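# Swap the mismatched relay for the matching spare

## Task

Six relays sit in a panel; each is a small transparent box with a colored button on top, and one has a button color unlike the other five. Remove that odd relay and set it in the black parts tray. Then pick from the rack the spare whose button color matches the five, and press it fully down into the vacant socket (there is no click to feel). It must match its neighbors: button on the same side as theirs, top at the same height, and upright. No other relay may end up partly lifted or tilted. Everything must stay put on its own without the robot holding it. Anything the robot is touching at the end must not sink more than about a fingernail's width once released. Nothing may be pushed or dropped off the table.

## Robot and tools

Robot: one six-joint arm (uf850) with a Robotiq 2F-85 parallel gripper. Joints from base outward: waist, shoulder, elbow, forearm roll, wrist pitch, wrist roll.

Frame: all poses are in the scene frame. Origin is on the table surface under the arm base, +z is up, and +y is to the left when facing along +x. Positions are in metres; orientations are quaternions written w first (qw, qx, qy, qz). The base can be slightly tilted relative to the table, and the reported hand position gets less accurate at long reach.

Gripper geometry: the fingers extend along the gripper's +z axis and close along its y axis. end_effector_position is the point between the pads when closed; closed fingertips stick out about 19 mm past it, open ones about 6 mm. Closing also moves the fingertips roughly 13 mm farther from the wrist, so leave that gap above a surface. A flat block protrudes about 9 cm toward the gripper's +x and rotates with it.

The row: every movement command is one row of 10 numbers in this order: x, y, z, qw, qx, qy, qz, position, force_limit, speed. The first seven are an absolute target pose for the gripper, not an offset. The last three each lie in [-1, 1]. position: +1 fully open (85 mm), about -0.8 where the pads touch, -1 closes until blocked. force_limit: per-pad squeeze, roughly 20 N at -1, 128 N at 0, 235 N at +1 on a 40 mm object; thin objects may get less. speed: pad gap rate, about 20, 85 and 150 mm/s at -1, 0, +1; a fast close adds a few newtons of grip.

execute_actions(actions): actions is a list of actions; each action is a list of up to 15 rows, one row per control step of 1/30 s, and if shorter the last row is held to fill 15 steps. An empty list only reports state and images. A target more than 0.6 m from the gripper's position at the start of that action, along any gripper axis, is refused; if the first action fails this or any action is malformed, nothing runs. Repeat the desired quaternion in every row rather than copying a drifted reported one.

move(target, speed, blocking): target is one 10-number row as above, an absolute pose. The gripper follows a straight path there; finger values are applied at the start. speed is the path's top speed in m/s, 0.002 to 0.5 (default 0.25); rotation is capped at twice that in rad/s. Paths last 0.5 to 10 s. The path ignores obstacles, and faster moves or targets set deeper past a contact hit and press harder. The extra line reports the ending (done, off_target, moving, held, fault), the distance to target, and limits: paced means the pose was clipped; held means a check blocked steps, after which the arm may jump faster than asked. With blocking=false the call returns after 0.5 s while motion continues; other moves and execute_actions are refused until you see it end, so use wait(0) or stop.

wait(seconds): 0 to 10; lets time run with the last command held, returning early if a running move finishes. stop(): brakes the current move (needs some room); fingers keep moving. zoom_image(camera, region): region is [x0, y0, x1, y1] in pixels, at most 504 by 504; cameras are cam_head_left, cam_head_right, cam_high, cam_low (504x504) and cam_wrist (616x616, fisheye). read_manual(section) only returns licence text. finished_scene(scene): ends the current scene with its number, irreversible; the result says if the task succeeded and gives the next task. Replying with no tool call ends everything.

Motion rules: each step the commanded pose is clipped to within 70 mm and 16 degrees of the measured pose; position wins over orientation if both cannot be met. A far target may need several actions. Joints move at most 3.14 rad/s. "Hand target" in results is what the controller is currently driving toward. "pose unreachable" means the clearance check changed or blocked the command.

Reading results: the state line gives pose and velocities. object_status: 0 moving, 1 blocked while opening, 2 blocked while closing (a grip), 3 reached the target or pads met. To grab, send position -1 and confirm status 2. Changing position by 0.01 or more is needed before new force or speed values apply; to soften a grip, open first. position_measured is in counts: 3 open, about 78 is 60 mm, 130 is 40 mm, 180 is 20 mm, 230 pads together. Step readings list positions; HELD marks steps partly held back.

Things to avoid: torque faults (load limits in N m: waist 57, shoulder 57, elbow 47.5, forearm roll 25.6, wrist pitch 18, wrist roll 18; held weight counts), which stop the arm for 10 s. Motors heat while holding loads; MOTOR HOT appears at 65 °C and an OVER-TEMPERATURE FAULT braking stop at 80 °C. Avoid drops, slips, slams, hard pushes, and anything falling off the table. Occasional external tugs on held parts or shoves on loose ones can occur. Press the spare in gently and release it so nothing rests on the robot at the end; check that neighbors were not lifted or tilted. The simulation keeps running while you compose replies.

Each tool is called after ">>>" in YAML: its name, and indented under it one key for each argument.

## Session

>>> execute_actions:
  actions: []

Scene clock: 0.00 s.
end_effector_position=(+0.9432, +0.4999, +0.3514) position_measured=3 object_status=3 end_effector_quat_wxyz=(-0.029, +0.403, +0.906, +0.125) end_effector_velocity=(+0.000, -0.001, +0.000) end_effector_angular_velocity=(-0.001, -0.000, -0.000)
Joint positions: [-0.269 -0.374 -2.225  1.23  -1.561  0.558]
Joint velocities: [-0.001 -0.     0.    -0.     0.    -0.   ]
Hand target: +0.943, +0.500, +0.351; -0.029, +0.403, +0.906, +0.125

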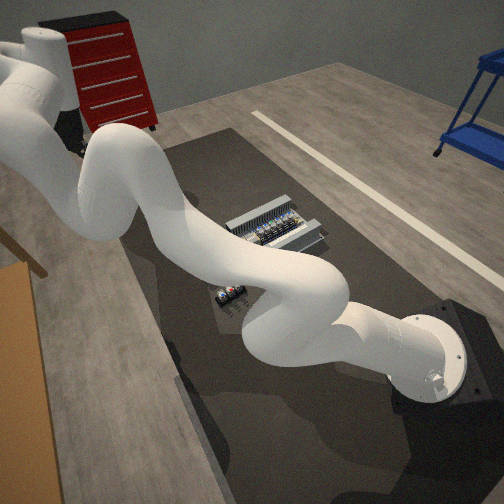

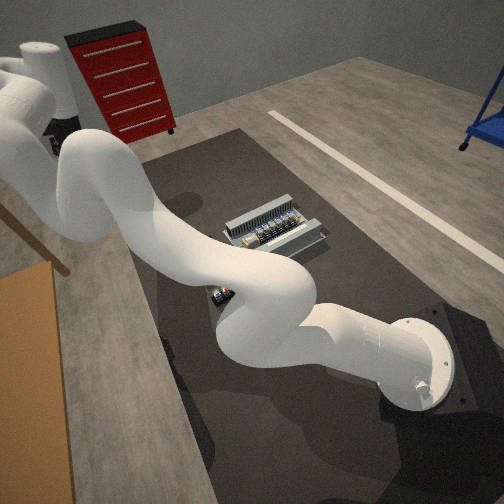

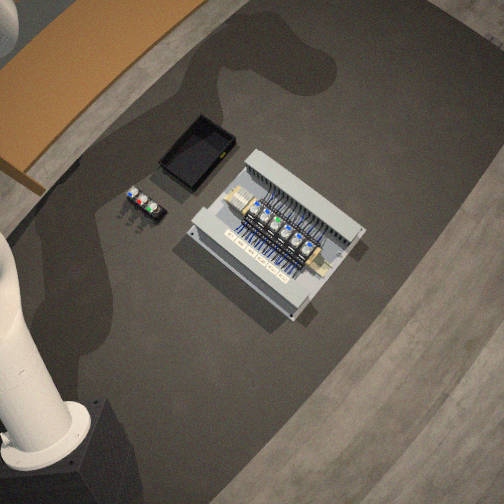

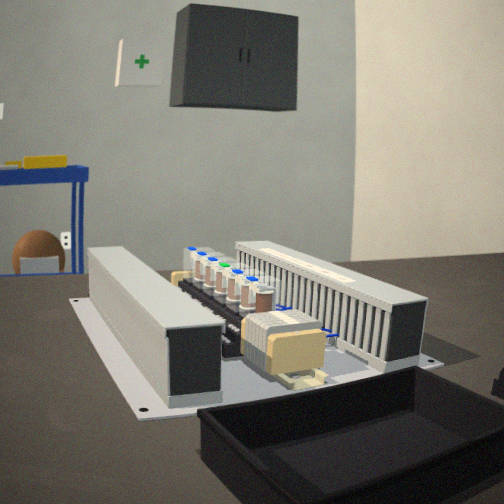

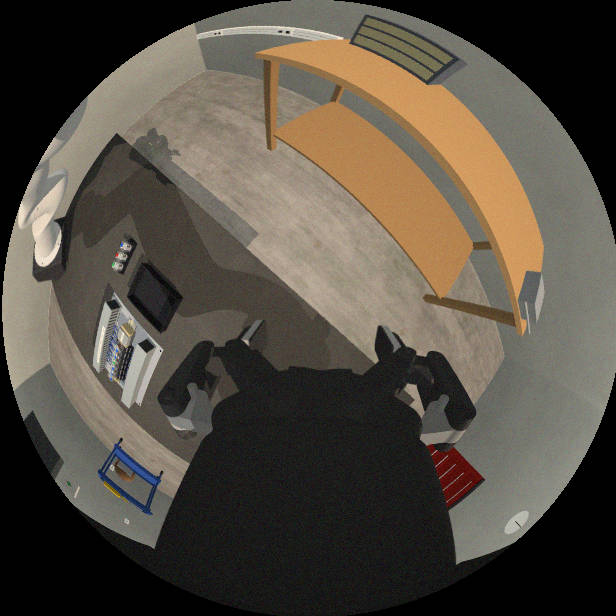

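>>> move:
  target: [0.636,-0.03,0.11,0,0.682,0.731,0,0,-0.3,0]
  speed: 0.35

>>> zoom_image:
  camera: "cam_wrist"
  region: [220,180,420,380]

action 0: the call puts the target (arm/x, arm/y, arm/z) 0.617 m from end_effector_position in the last result along the gripper's own y axis as it stood there; a target may be at most 0.6 m away along each of those axes, so nothing of the call was run and nothing moved. Command a nearer target, and go on from there in a later call.

Region (220, 180, 420, 380) of cam_wrist's 616x616 image, scaled by 2.520, with more detail than that image has.

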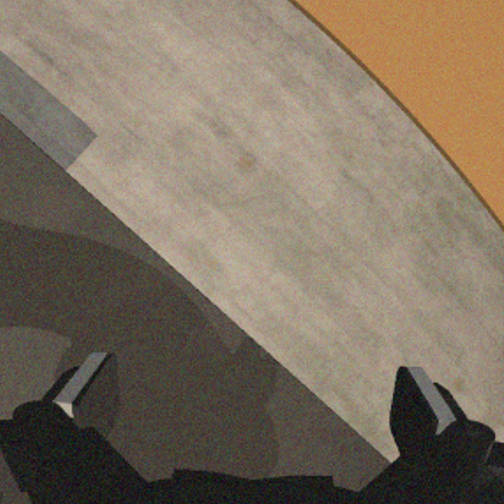

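>>> move:
  target: [0.65,0,0.16,0,0.682,0.731,0,0,-0.3,0]
  speed: 0.35

>>> move:
  target: [0.636,-0.03,0.1,0,0.682,0.731,0,0,-0.3,0]
  speed: 0.15

>>> zoom_image:
  camera: "cam_wrist"
  region: [220,180,420,380]

Scene clock: 6.80 s.
end_effector_position=(+0.6528, -0.0025, +0.1596) position_measured=128 object_status=3 end_effector_quat_wxyz=(+0.002, +0.682, +0.731, -0.003) end_effector_velocity=(-0.003, -0.003, -0.002) end_effector_angular_velocity=(+0.000, +0.002, -0.007)
Joint positions: [-0.502 -0.427 -1.039  1.213 -1.121 -0.008]
Joint velocities: [-0.001 -0.007  0.002  0.001  0.002 -0.001]
Hand target: +0.652, -0.003, +0.159; +0.002, +0.682, +0.731, -0.003
Off the commanded pose: 0.004 m, 0 deg.
move: off_target

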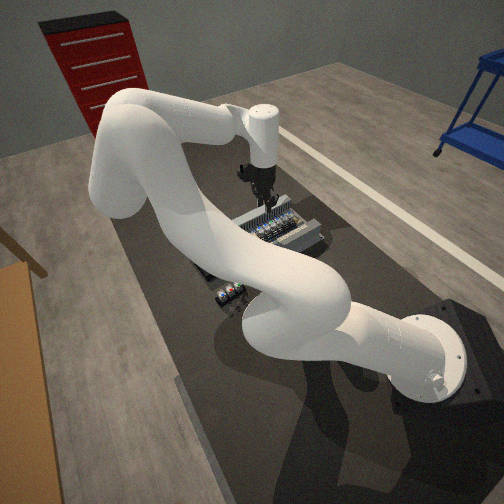

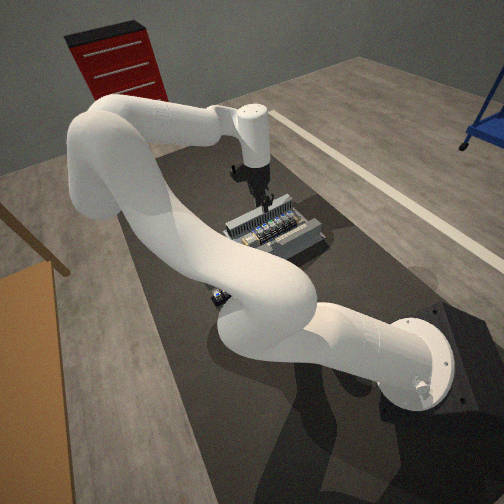

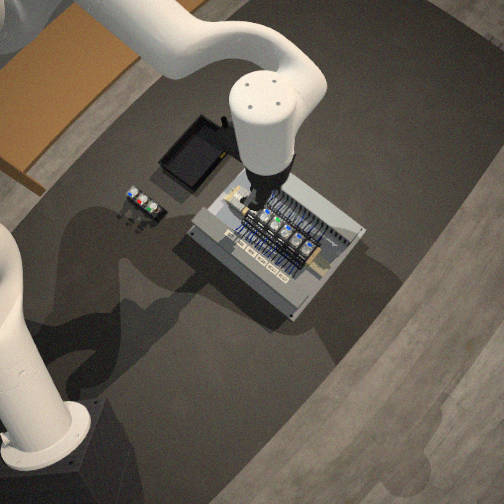

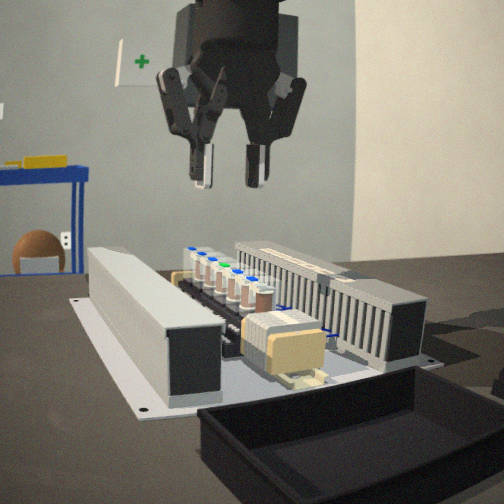

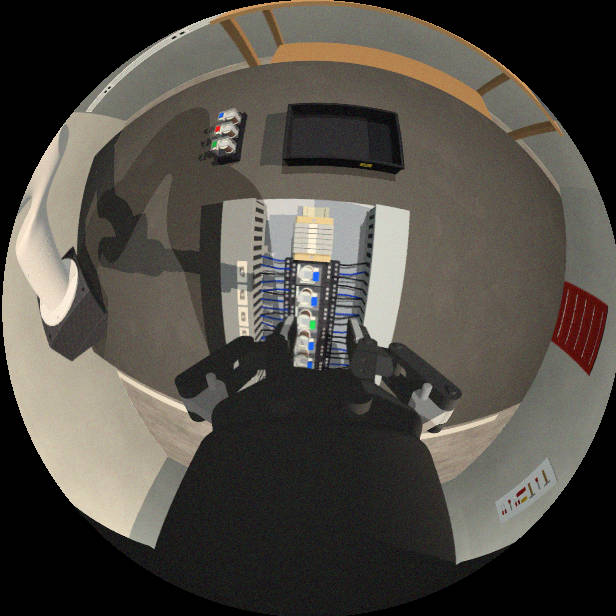

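Scene clock: 7.67 s.
end_effector_position=(+0.6364, -0.0301, +0.1002) position_measured=128 object_status=3 end_effector_quat_wxyz=(+0.000, +0.682, +0.731, -0.000) end_effector_velocity=(-0.001, -0.001, -0.002) end_effector_angular_velocity=(+0.001, -0.000, -0.002)
Joint positions: [-0.441 -0.533 -1.03   1.319 -1.061 -0.121]
Joint velocities: [ 0.001 -0.005  0.001  0.004  0.001 -0.003]
Hand target: +0.636, -0.030, +0.100; -0.000, +0.682, +0.731, -0.000
Off the commanded pose: 0.000 m, 0 deg.
move: done

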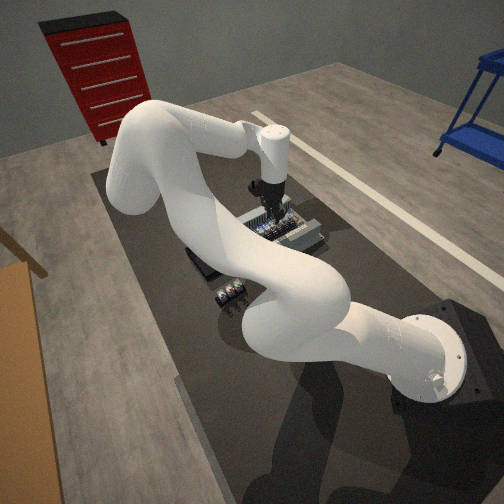

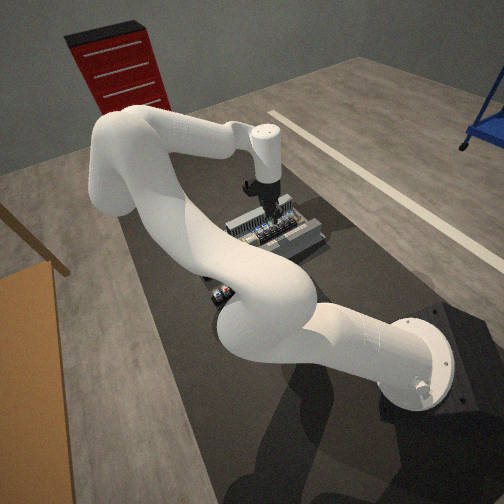

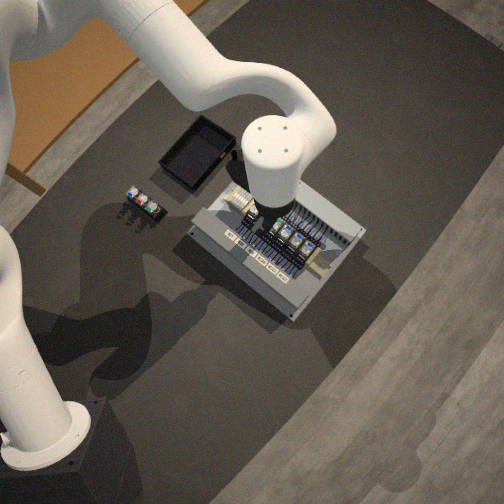

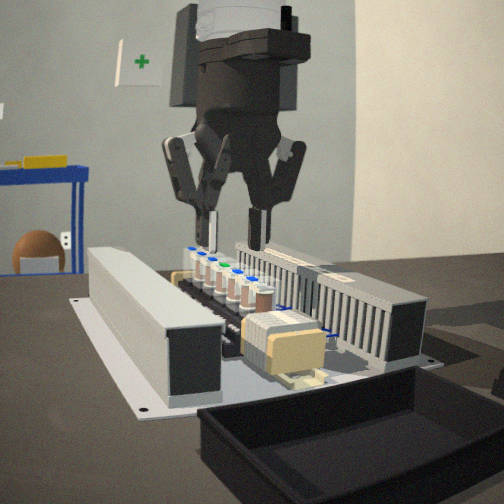

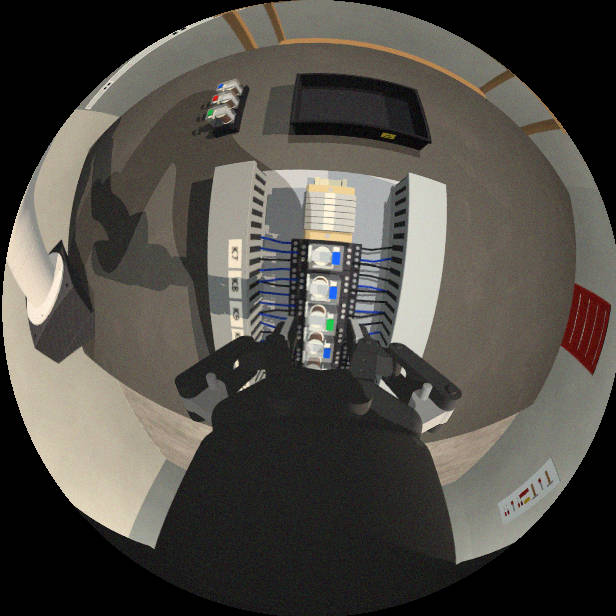

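Region (220, 180, 420, 380) of cam_wrist's 616x616 image, scaled by 2.520, with more detail than that image has.

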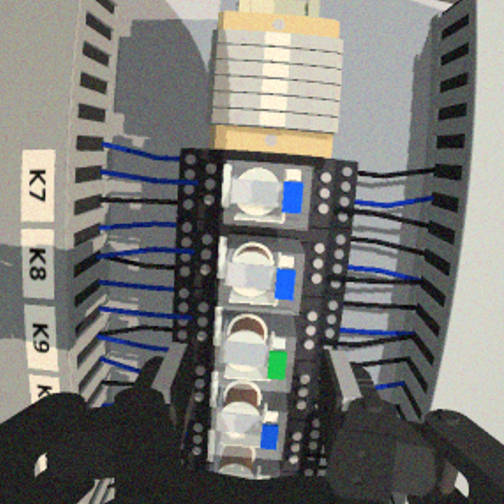

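>>> move:
  target: [0.6342,-0.031,0.084,0,0.6947,0.7193,0,0,-0.3,0]
  speed: 0.04

>>> zoom_image:
  camera: "cam_wrist"
  region: [220,180,420,380]

>>> zoom_image:
  camera: "cam_low"
  region: [150,180,310,340]

Scene clock: 11.53 s.
end_effector_position=(+0.6343, -0.0310, +0.0841) position_measured=128 object_status=3 end_effector_quat_wxyz=(+0.000, +0.695, +0.719, +0.000) end_effector_velocity=(+0.000, +0.000, -0.001) end_effector_angular_velocity=(-0.000, +0.001, +0.000)
Joint positions: [-0.418 -0.551 -1.027  1.35  -1.046 -0.106]
Joint velocities: [ 0.002 -0.    -0.     0.     0.001  0.001]
Hand target: +0.634, -0.031, +0.084; -0.000, +0.695, +0.719, +0.000
Off the commanded pose: 0.000 m, 0 deg.
move: done

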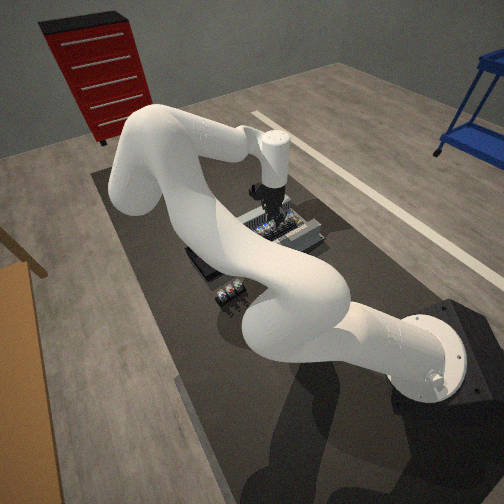

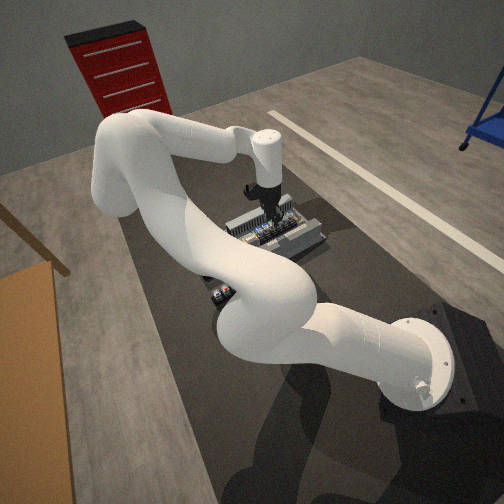

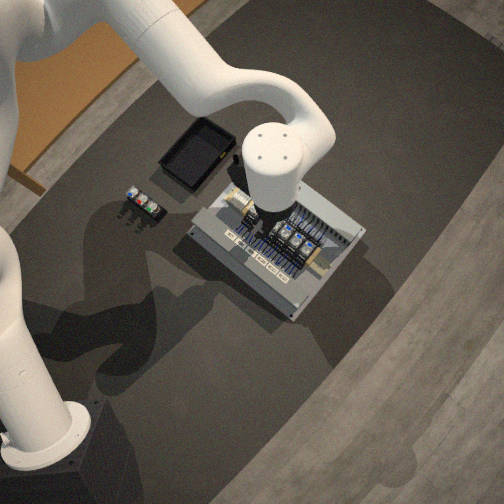

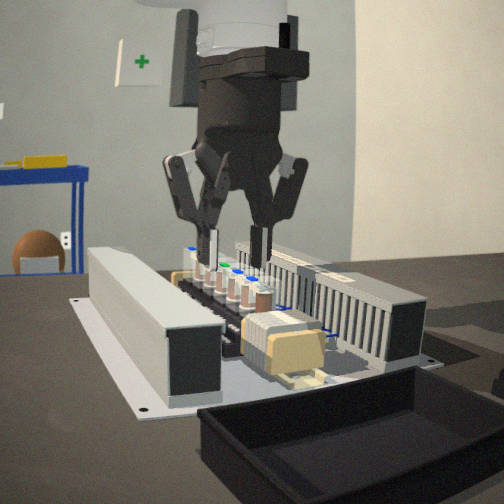

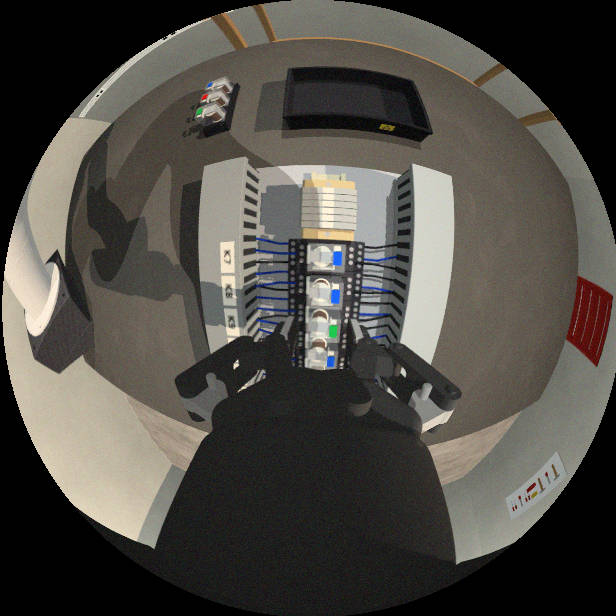

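Region (220, 180, 420, 380) of cam_wrist's 616x616 image, scaled by 2.520, with more detail than that image has.

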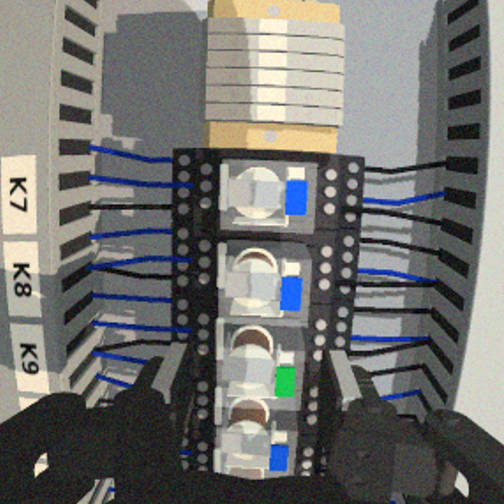

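Region (150, 180, 310, 340) of cam_low's 504x504 image, scaled by 3.150, with more detail than that image has.

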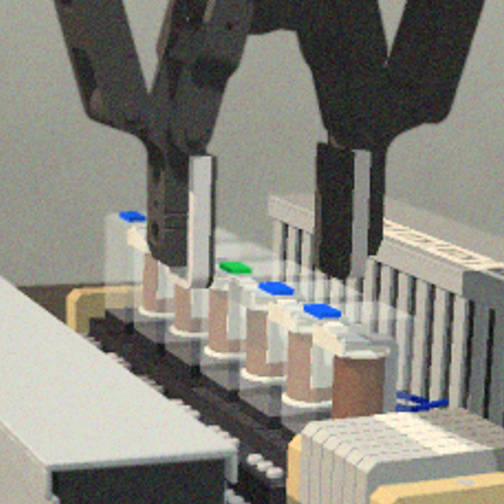

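>>> move:
  target: [0.6342,-0.031,0.068,0,0.6947,0.7193,0,0,-0.3,0]
  speed: 0.04

>>> move:
  target: [0.6342,-0.031,0.068,0,0.6947,0.7193,0,-1,-0.3,-0.5]

>>> move:
  target: [0.6342,-0.031,0.13,0,0.6947,0.7193,0,-1,-0.3,-0.5]
  speed: 0.04

>>> zoom_image:
  camera: "cam_wrist"
  region: [220,180,420,380]

>>> zoom_image:
  camera: "cam_low"
  region: [150,180,310,340]

>>> move:
  target: [0.66,0.232,0.12,0,0.7343,-0.6788,0,-1,-0.3,-0.5]
  speed: 0.45

>>> move:
  target: [0.66,0.232,0.047,0,0.7343,-0.6788,0,-1,-0.3,-0.5]
  speed: 0.06

>>> move:
  target: [0.66,0.232,0.047,0,0.7343,-0.6788,0,0,-0.3,0]

>>> move:
  target: [0.66,0.232,0.1,0,0.7343,-0.6788,0,0,-0.3,0]
  speed: 0.15

>>> move:
  target: [0.48,0.273,0.078,0,0.7343,-0.6788,0,0,-0.3,0]

>>> zoom_image:
  camera: "cam_wrist"
  region: [220,180,420,380]

Scene clock: 19.93 s.
end_effector_position=(+0.6343, -0.0310, +0.0681) position_measured=128 object_status=3 end_effector_quat_wxyz=(+0.000, +0.695, +0.719, +0.000) end_effector_velocity=(+0.001, +0.000, -0.000) end_effector_angular_velocity=(+0.000, -0.001, +0.001)
Joint positions: [-0.392 -0.569 -1.03   1.38  -1.032 -0.121]
Joint velocities: [ 0.001 -0.    -0.     0.002  0.    -0.001]
Hand target: +0.634, -0.031, +0.068; -0.000, +0.695, +0.719, +0.000
Off the commanded pose: 0.000 m, 0 deg.
move: done

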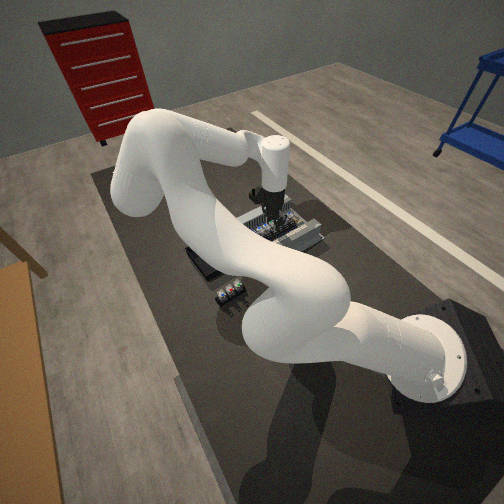

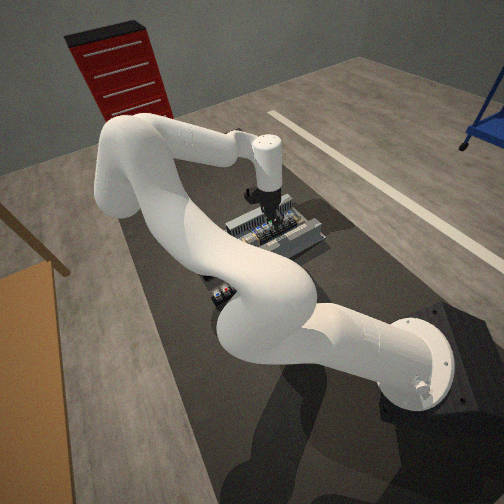

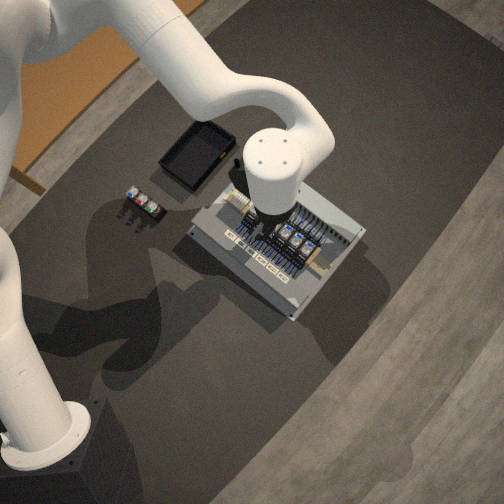

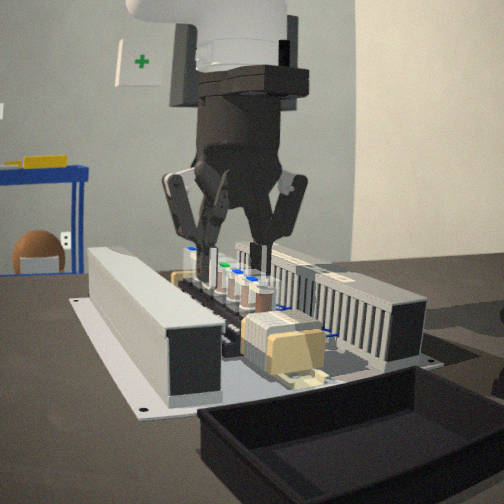

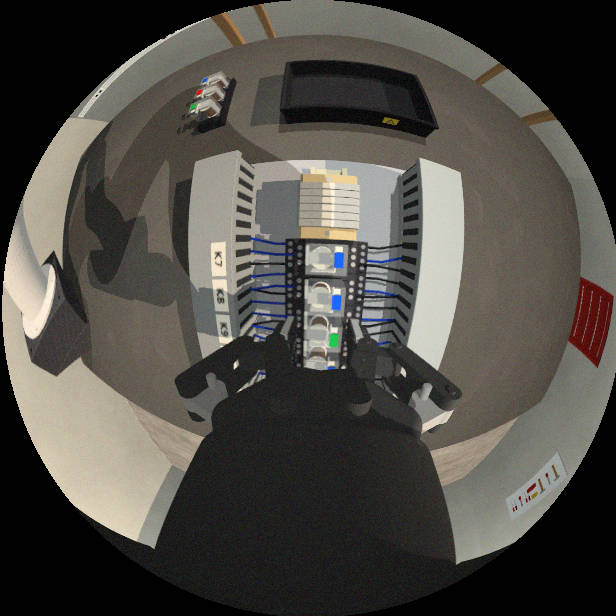

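Scene clock: 20.63 s.
end_effector_position=(+0.6348, -0.0310, +0.0683) position_measured=165 object_status=2 end_effector_quat_wxyz=(+0.000, +0.694, +0.720, +0.000) end_effector_velocity=(-0.001, +0.000, -0.000) end_effector_angular_velocity=(+0.002, +0.001, -0.001)
Joint positions: [-0.393 -0.568 -1.03   1.38  -1.032 -0.121]
Joint velocities: [ 0.    -0.001  0.001 -0.    -0.001 -0.   ]
Hand target: +0.634, -0.031, +0.068; -0.000, +0.695, +0.719, +0.000
Off the commanded pose: 0.001 m, 0 deg.
move: done

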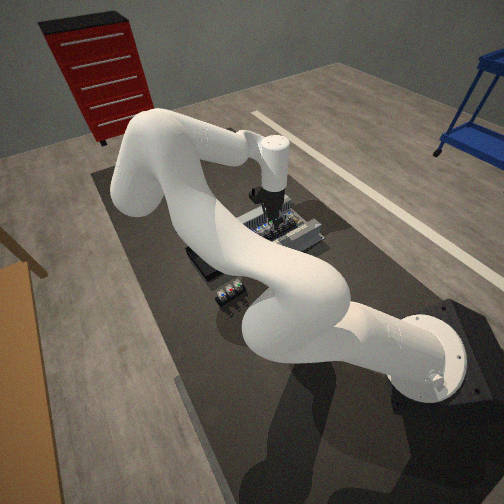

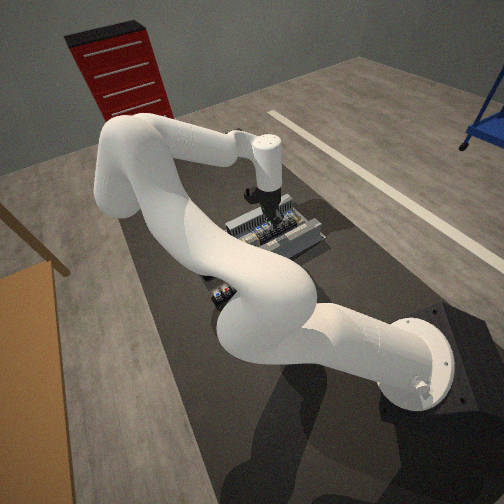

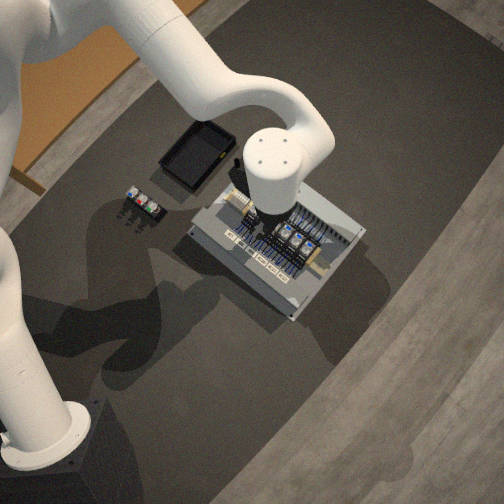

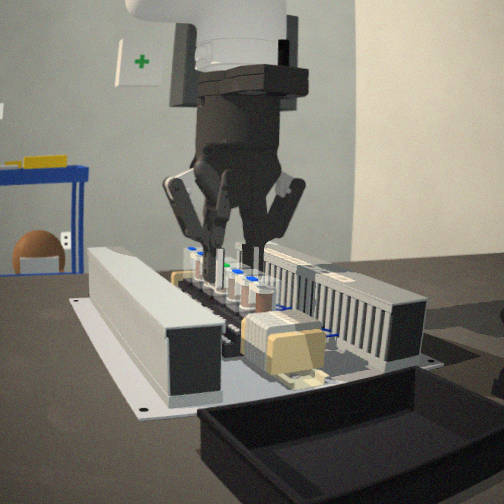

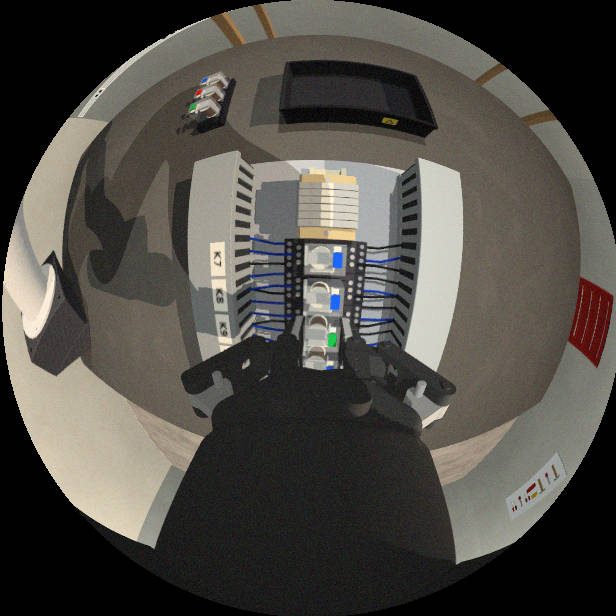

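Scene clock: 22.47 s.
end_effector_position=(+0.6340, -0.0310, +0.1299) position_measured=165 object_status=2 end_effector_quat_wxyz=(+0.000, +0.695, +0.719, -0.000) end_effector_velocity=(-0.001, +0.000, +0.001) end_effector_angular_velocity=(+0.000, +0.000, -0.002)
Joint positions: [-0.491 -0.505 -1.027  1.266 -1.091 -0.066]
Joint velocities: [-0.002  0.001  0.001 -0.002 -0.001  0.001]
Hand target: +0.634, -0.031, +0.130; +0.000, +0.695, +0.719, -0.000
Off the commanded pose: 0.000 m, 0 deg.
move: done

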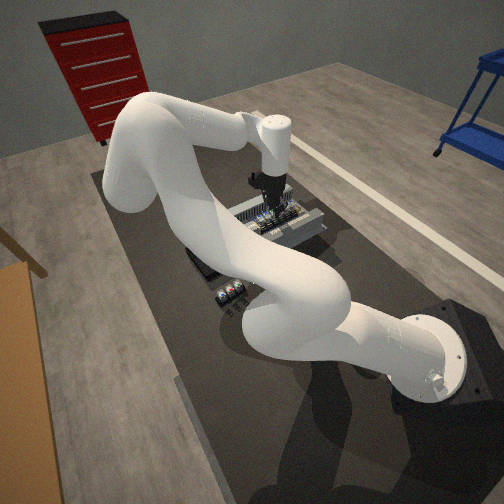

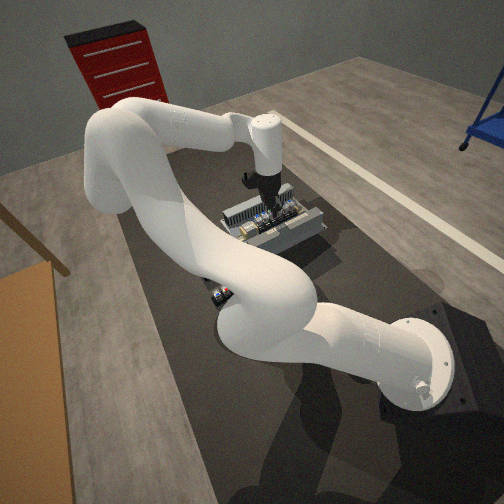

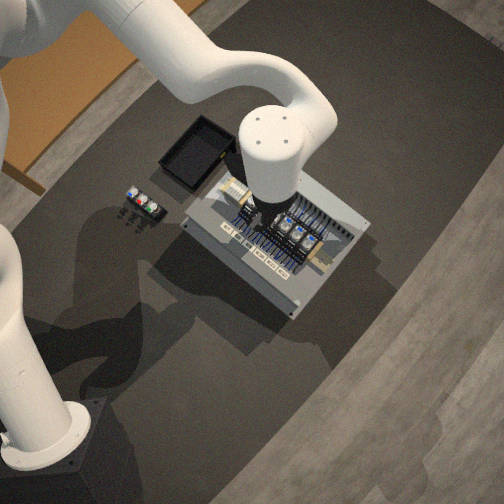

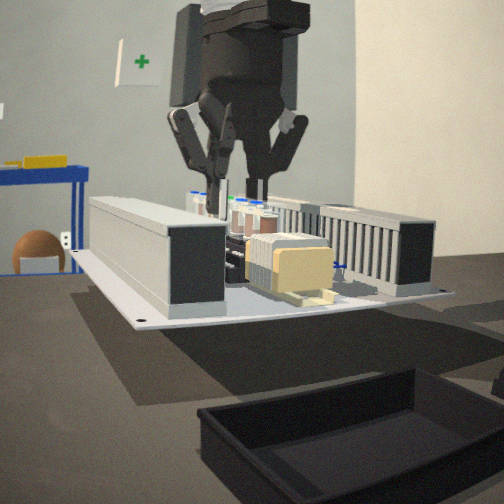

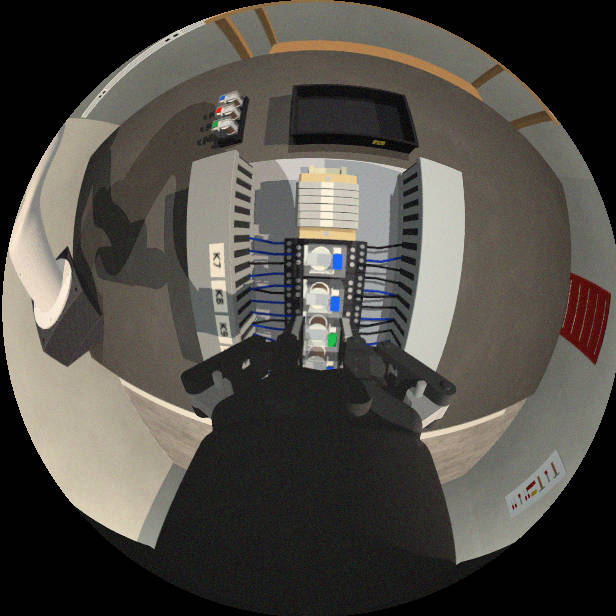

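Region (220, 180, 420, 380) of cam_wrist's 616x616 image, scaled by 2.520, with more detail than that image has.

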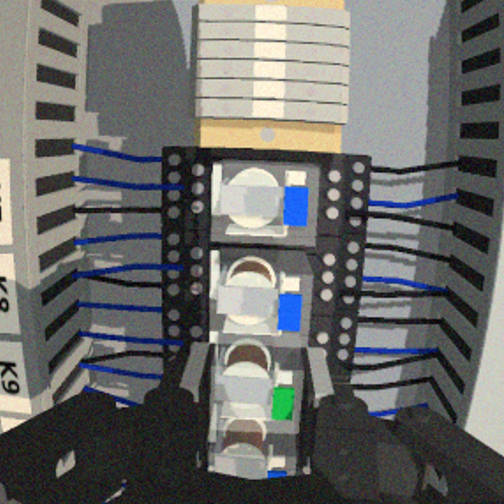

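Region (150, 180, 310, 340) of cam_low's 504x504 image, scaled by 3.150, with more detail than that image has.

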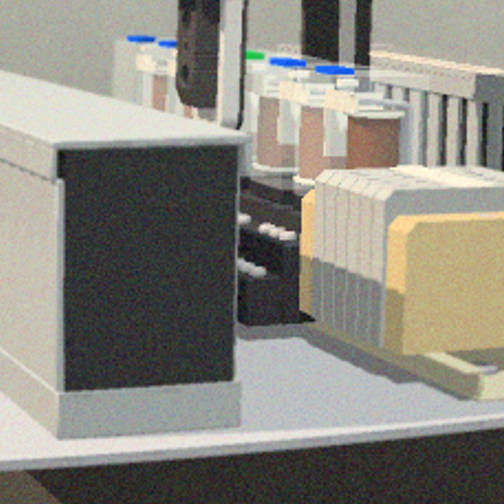

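Scene clock: 26.47 s.
end_effector_position=(+0.6596, +0.2328, +0.1200) position_measured=165 object_status=2 end_effector_quat_wxyz=(-0.002, +0.734, -0.679, -0.000) end_effector_velocity=(-0.000, +0.001, -0.000) end_effector_angular_velocity=(+0.002, +0.003, -0.004)
Joint positions: [-0.175  0.017 -0.863  1.281 -1.001  3.492]
Joint velocities: [ 0.002  0.    -0.002 -0.003 -0.002  0.008]
Hand target: +0.660, +0.233, +0.120; -0.002, +0.734, -0.679, -0.000
Off the commanded pose: 0.001 m, 0 deg.
move: done

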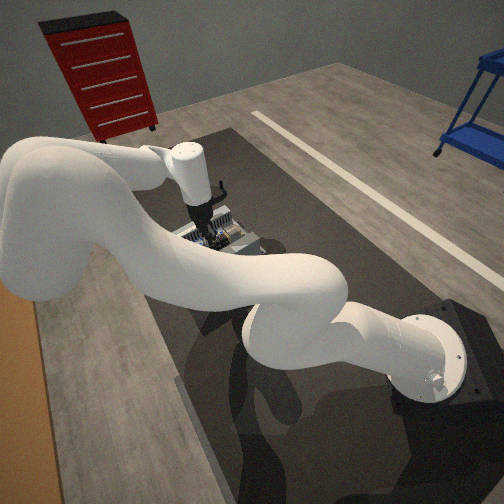

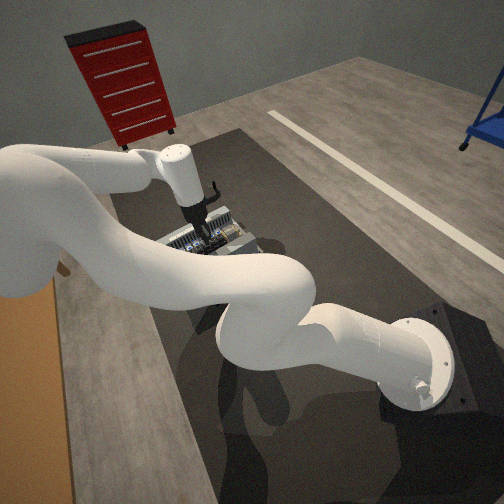

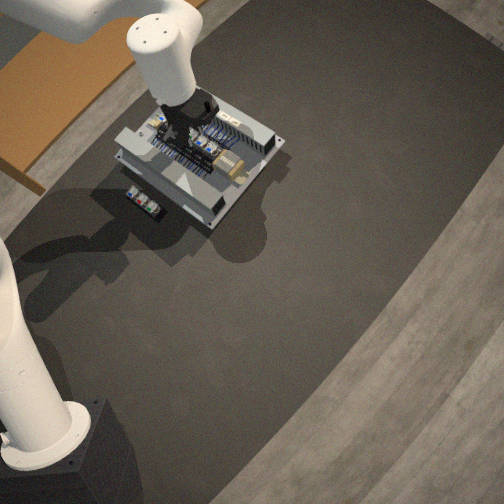

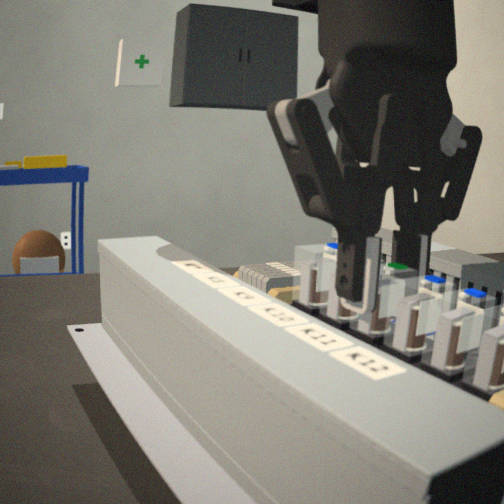

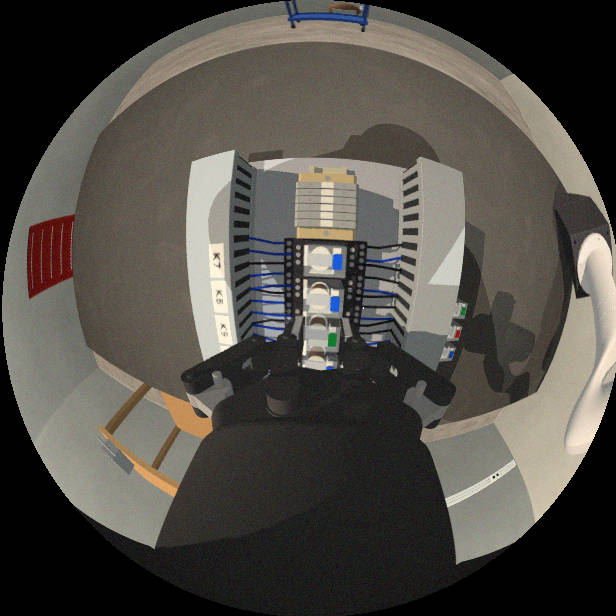

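Scene clock: 37.30 s.
end_effector_position=(+0.6712, +0.2117, +0.1040) position_measured=165 object_status=2 end_effector_quat_wxyz=(-0.005, +0.726, -0.687, +0.025) end_effector_velocity=(+0.000, +0.000, +0.000) end_effector_angular_velocity=(-0.001, -0.001, +0.001)
Joint positions: [-0.163 -0.028 -0.867  1.346 -0.939  3.452]
Joint velocities: [-0.     0.001  0.    -0.001  0.001  0.   ]
Hand target: +0.671, +0.212, +0.104; -0.005, +0.726, -0.687, +0.025
Off the commanded pose: 0.062 m, 3 deg.
TORQUE FAULT: the external load on joint 1 (waist) reached its load limit, and the arm stopped for 10 seconds. That time counts as 20 of the actions that you can send in this scene. The arm's remaining commands of this call were not run. Joint 1 (waist) moved back by up to 3 degrees. The arm holds there, with its grip as last carried out, and accepts commands again: back off and push less far. The arm stops again, at the same cost, whenever a joint's load reaches its limit.
move: fault

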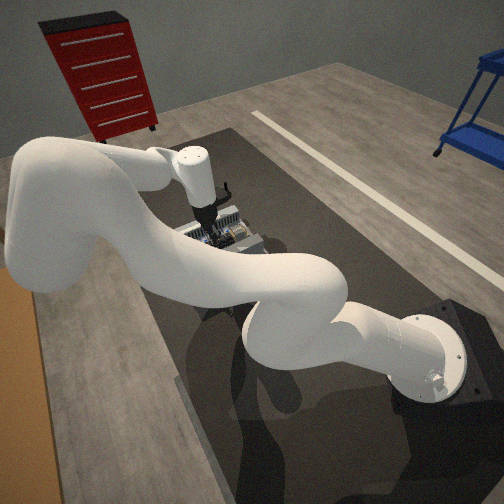

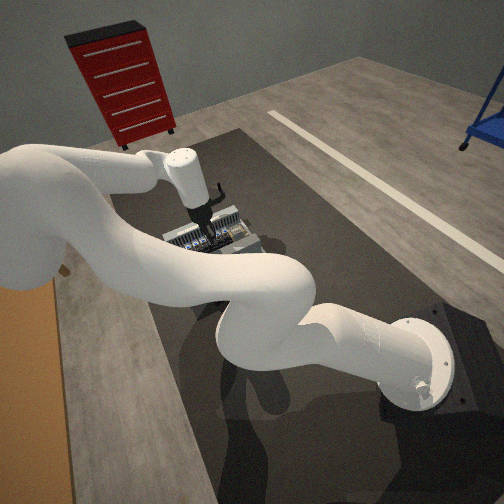

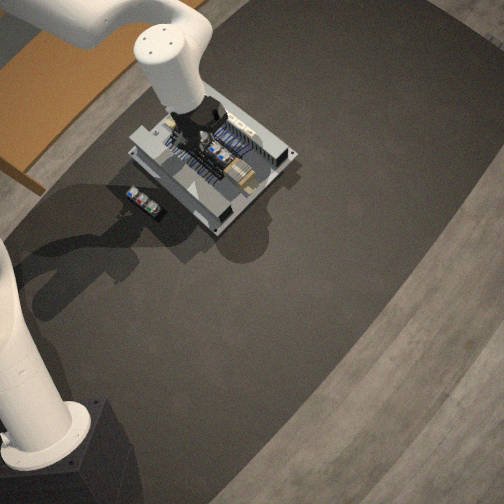

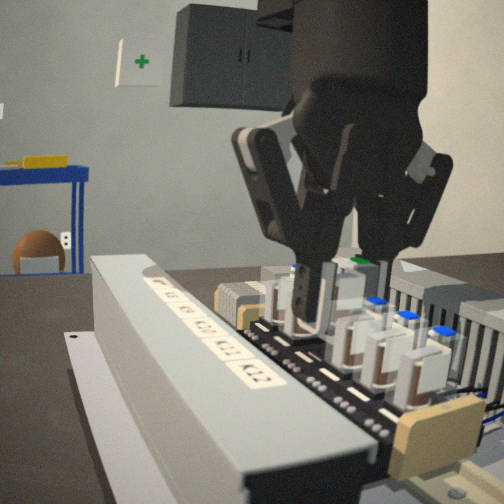

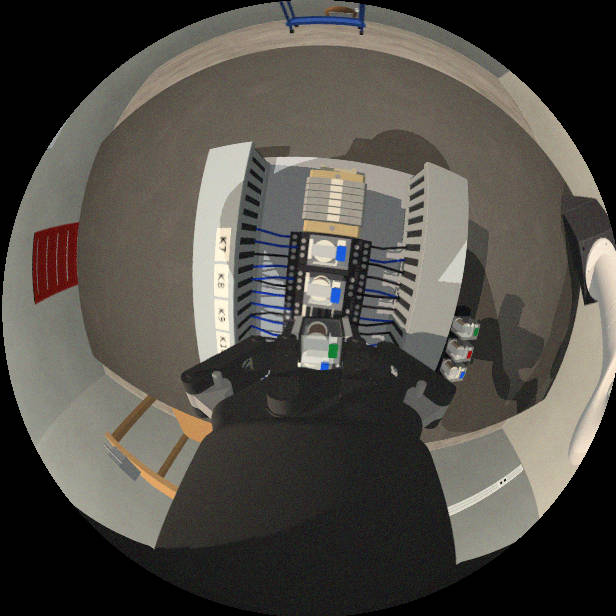

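not run: a fault stop came before this call.

not run: a fault stop came before this call.

not run: a fault stop came before this call.

Region (220, 180, 420, 380) of cam_wrist's 616x616 image, scaled by 2.520, with more detail than that image has.

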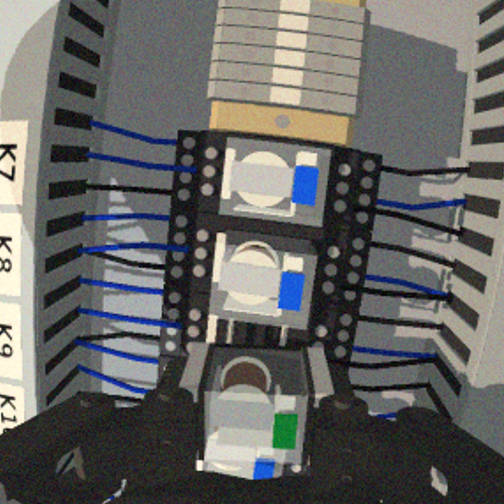

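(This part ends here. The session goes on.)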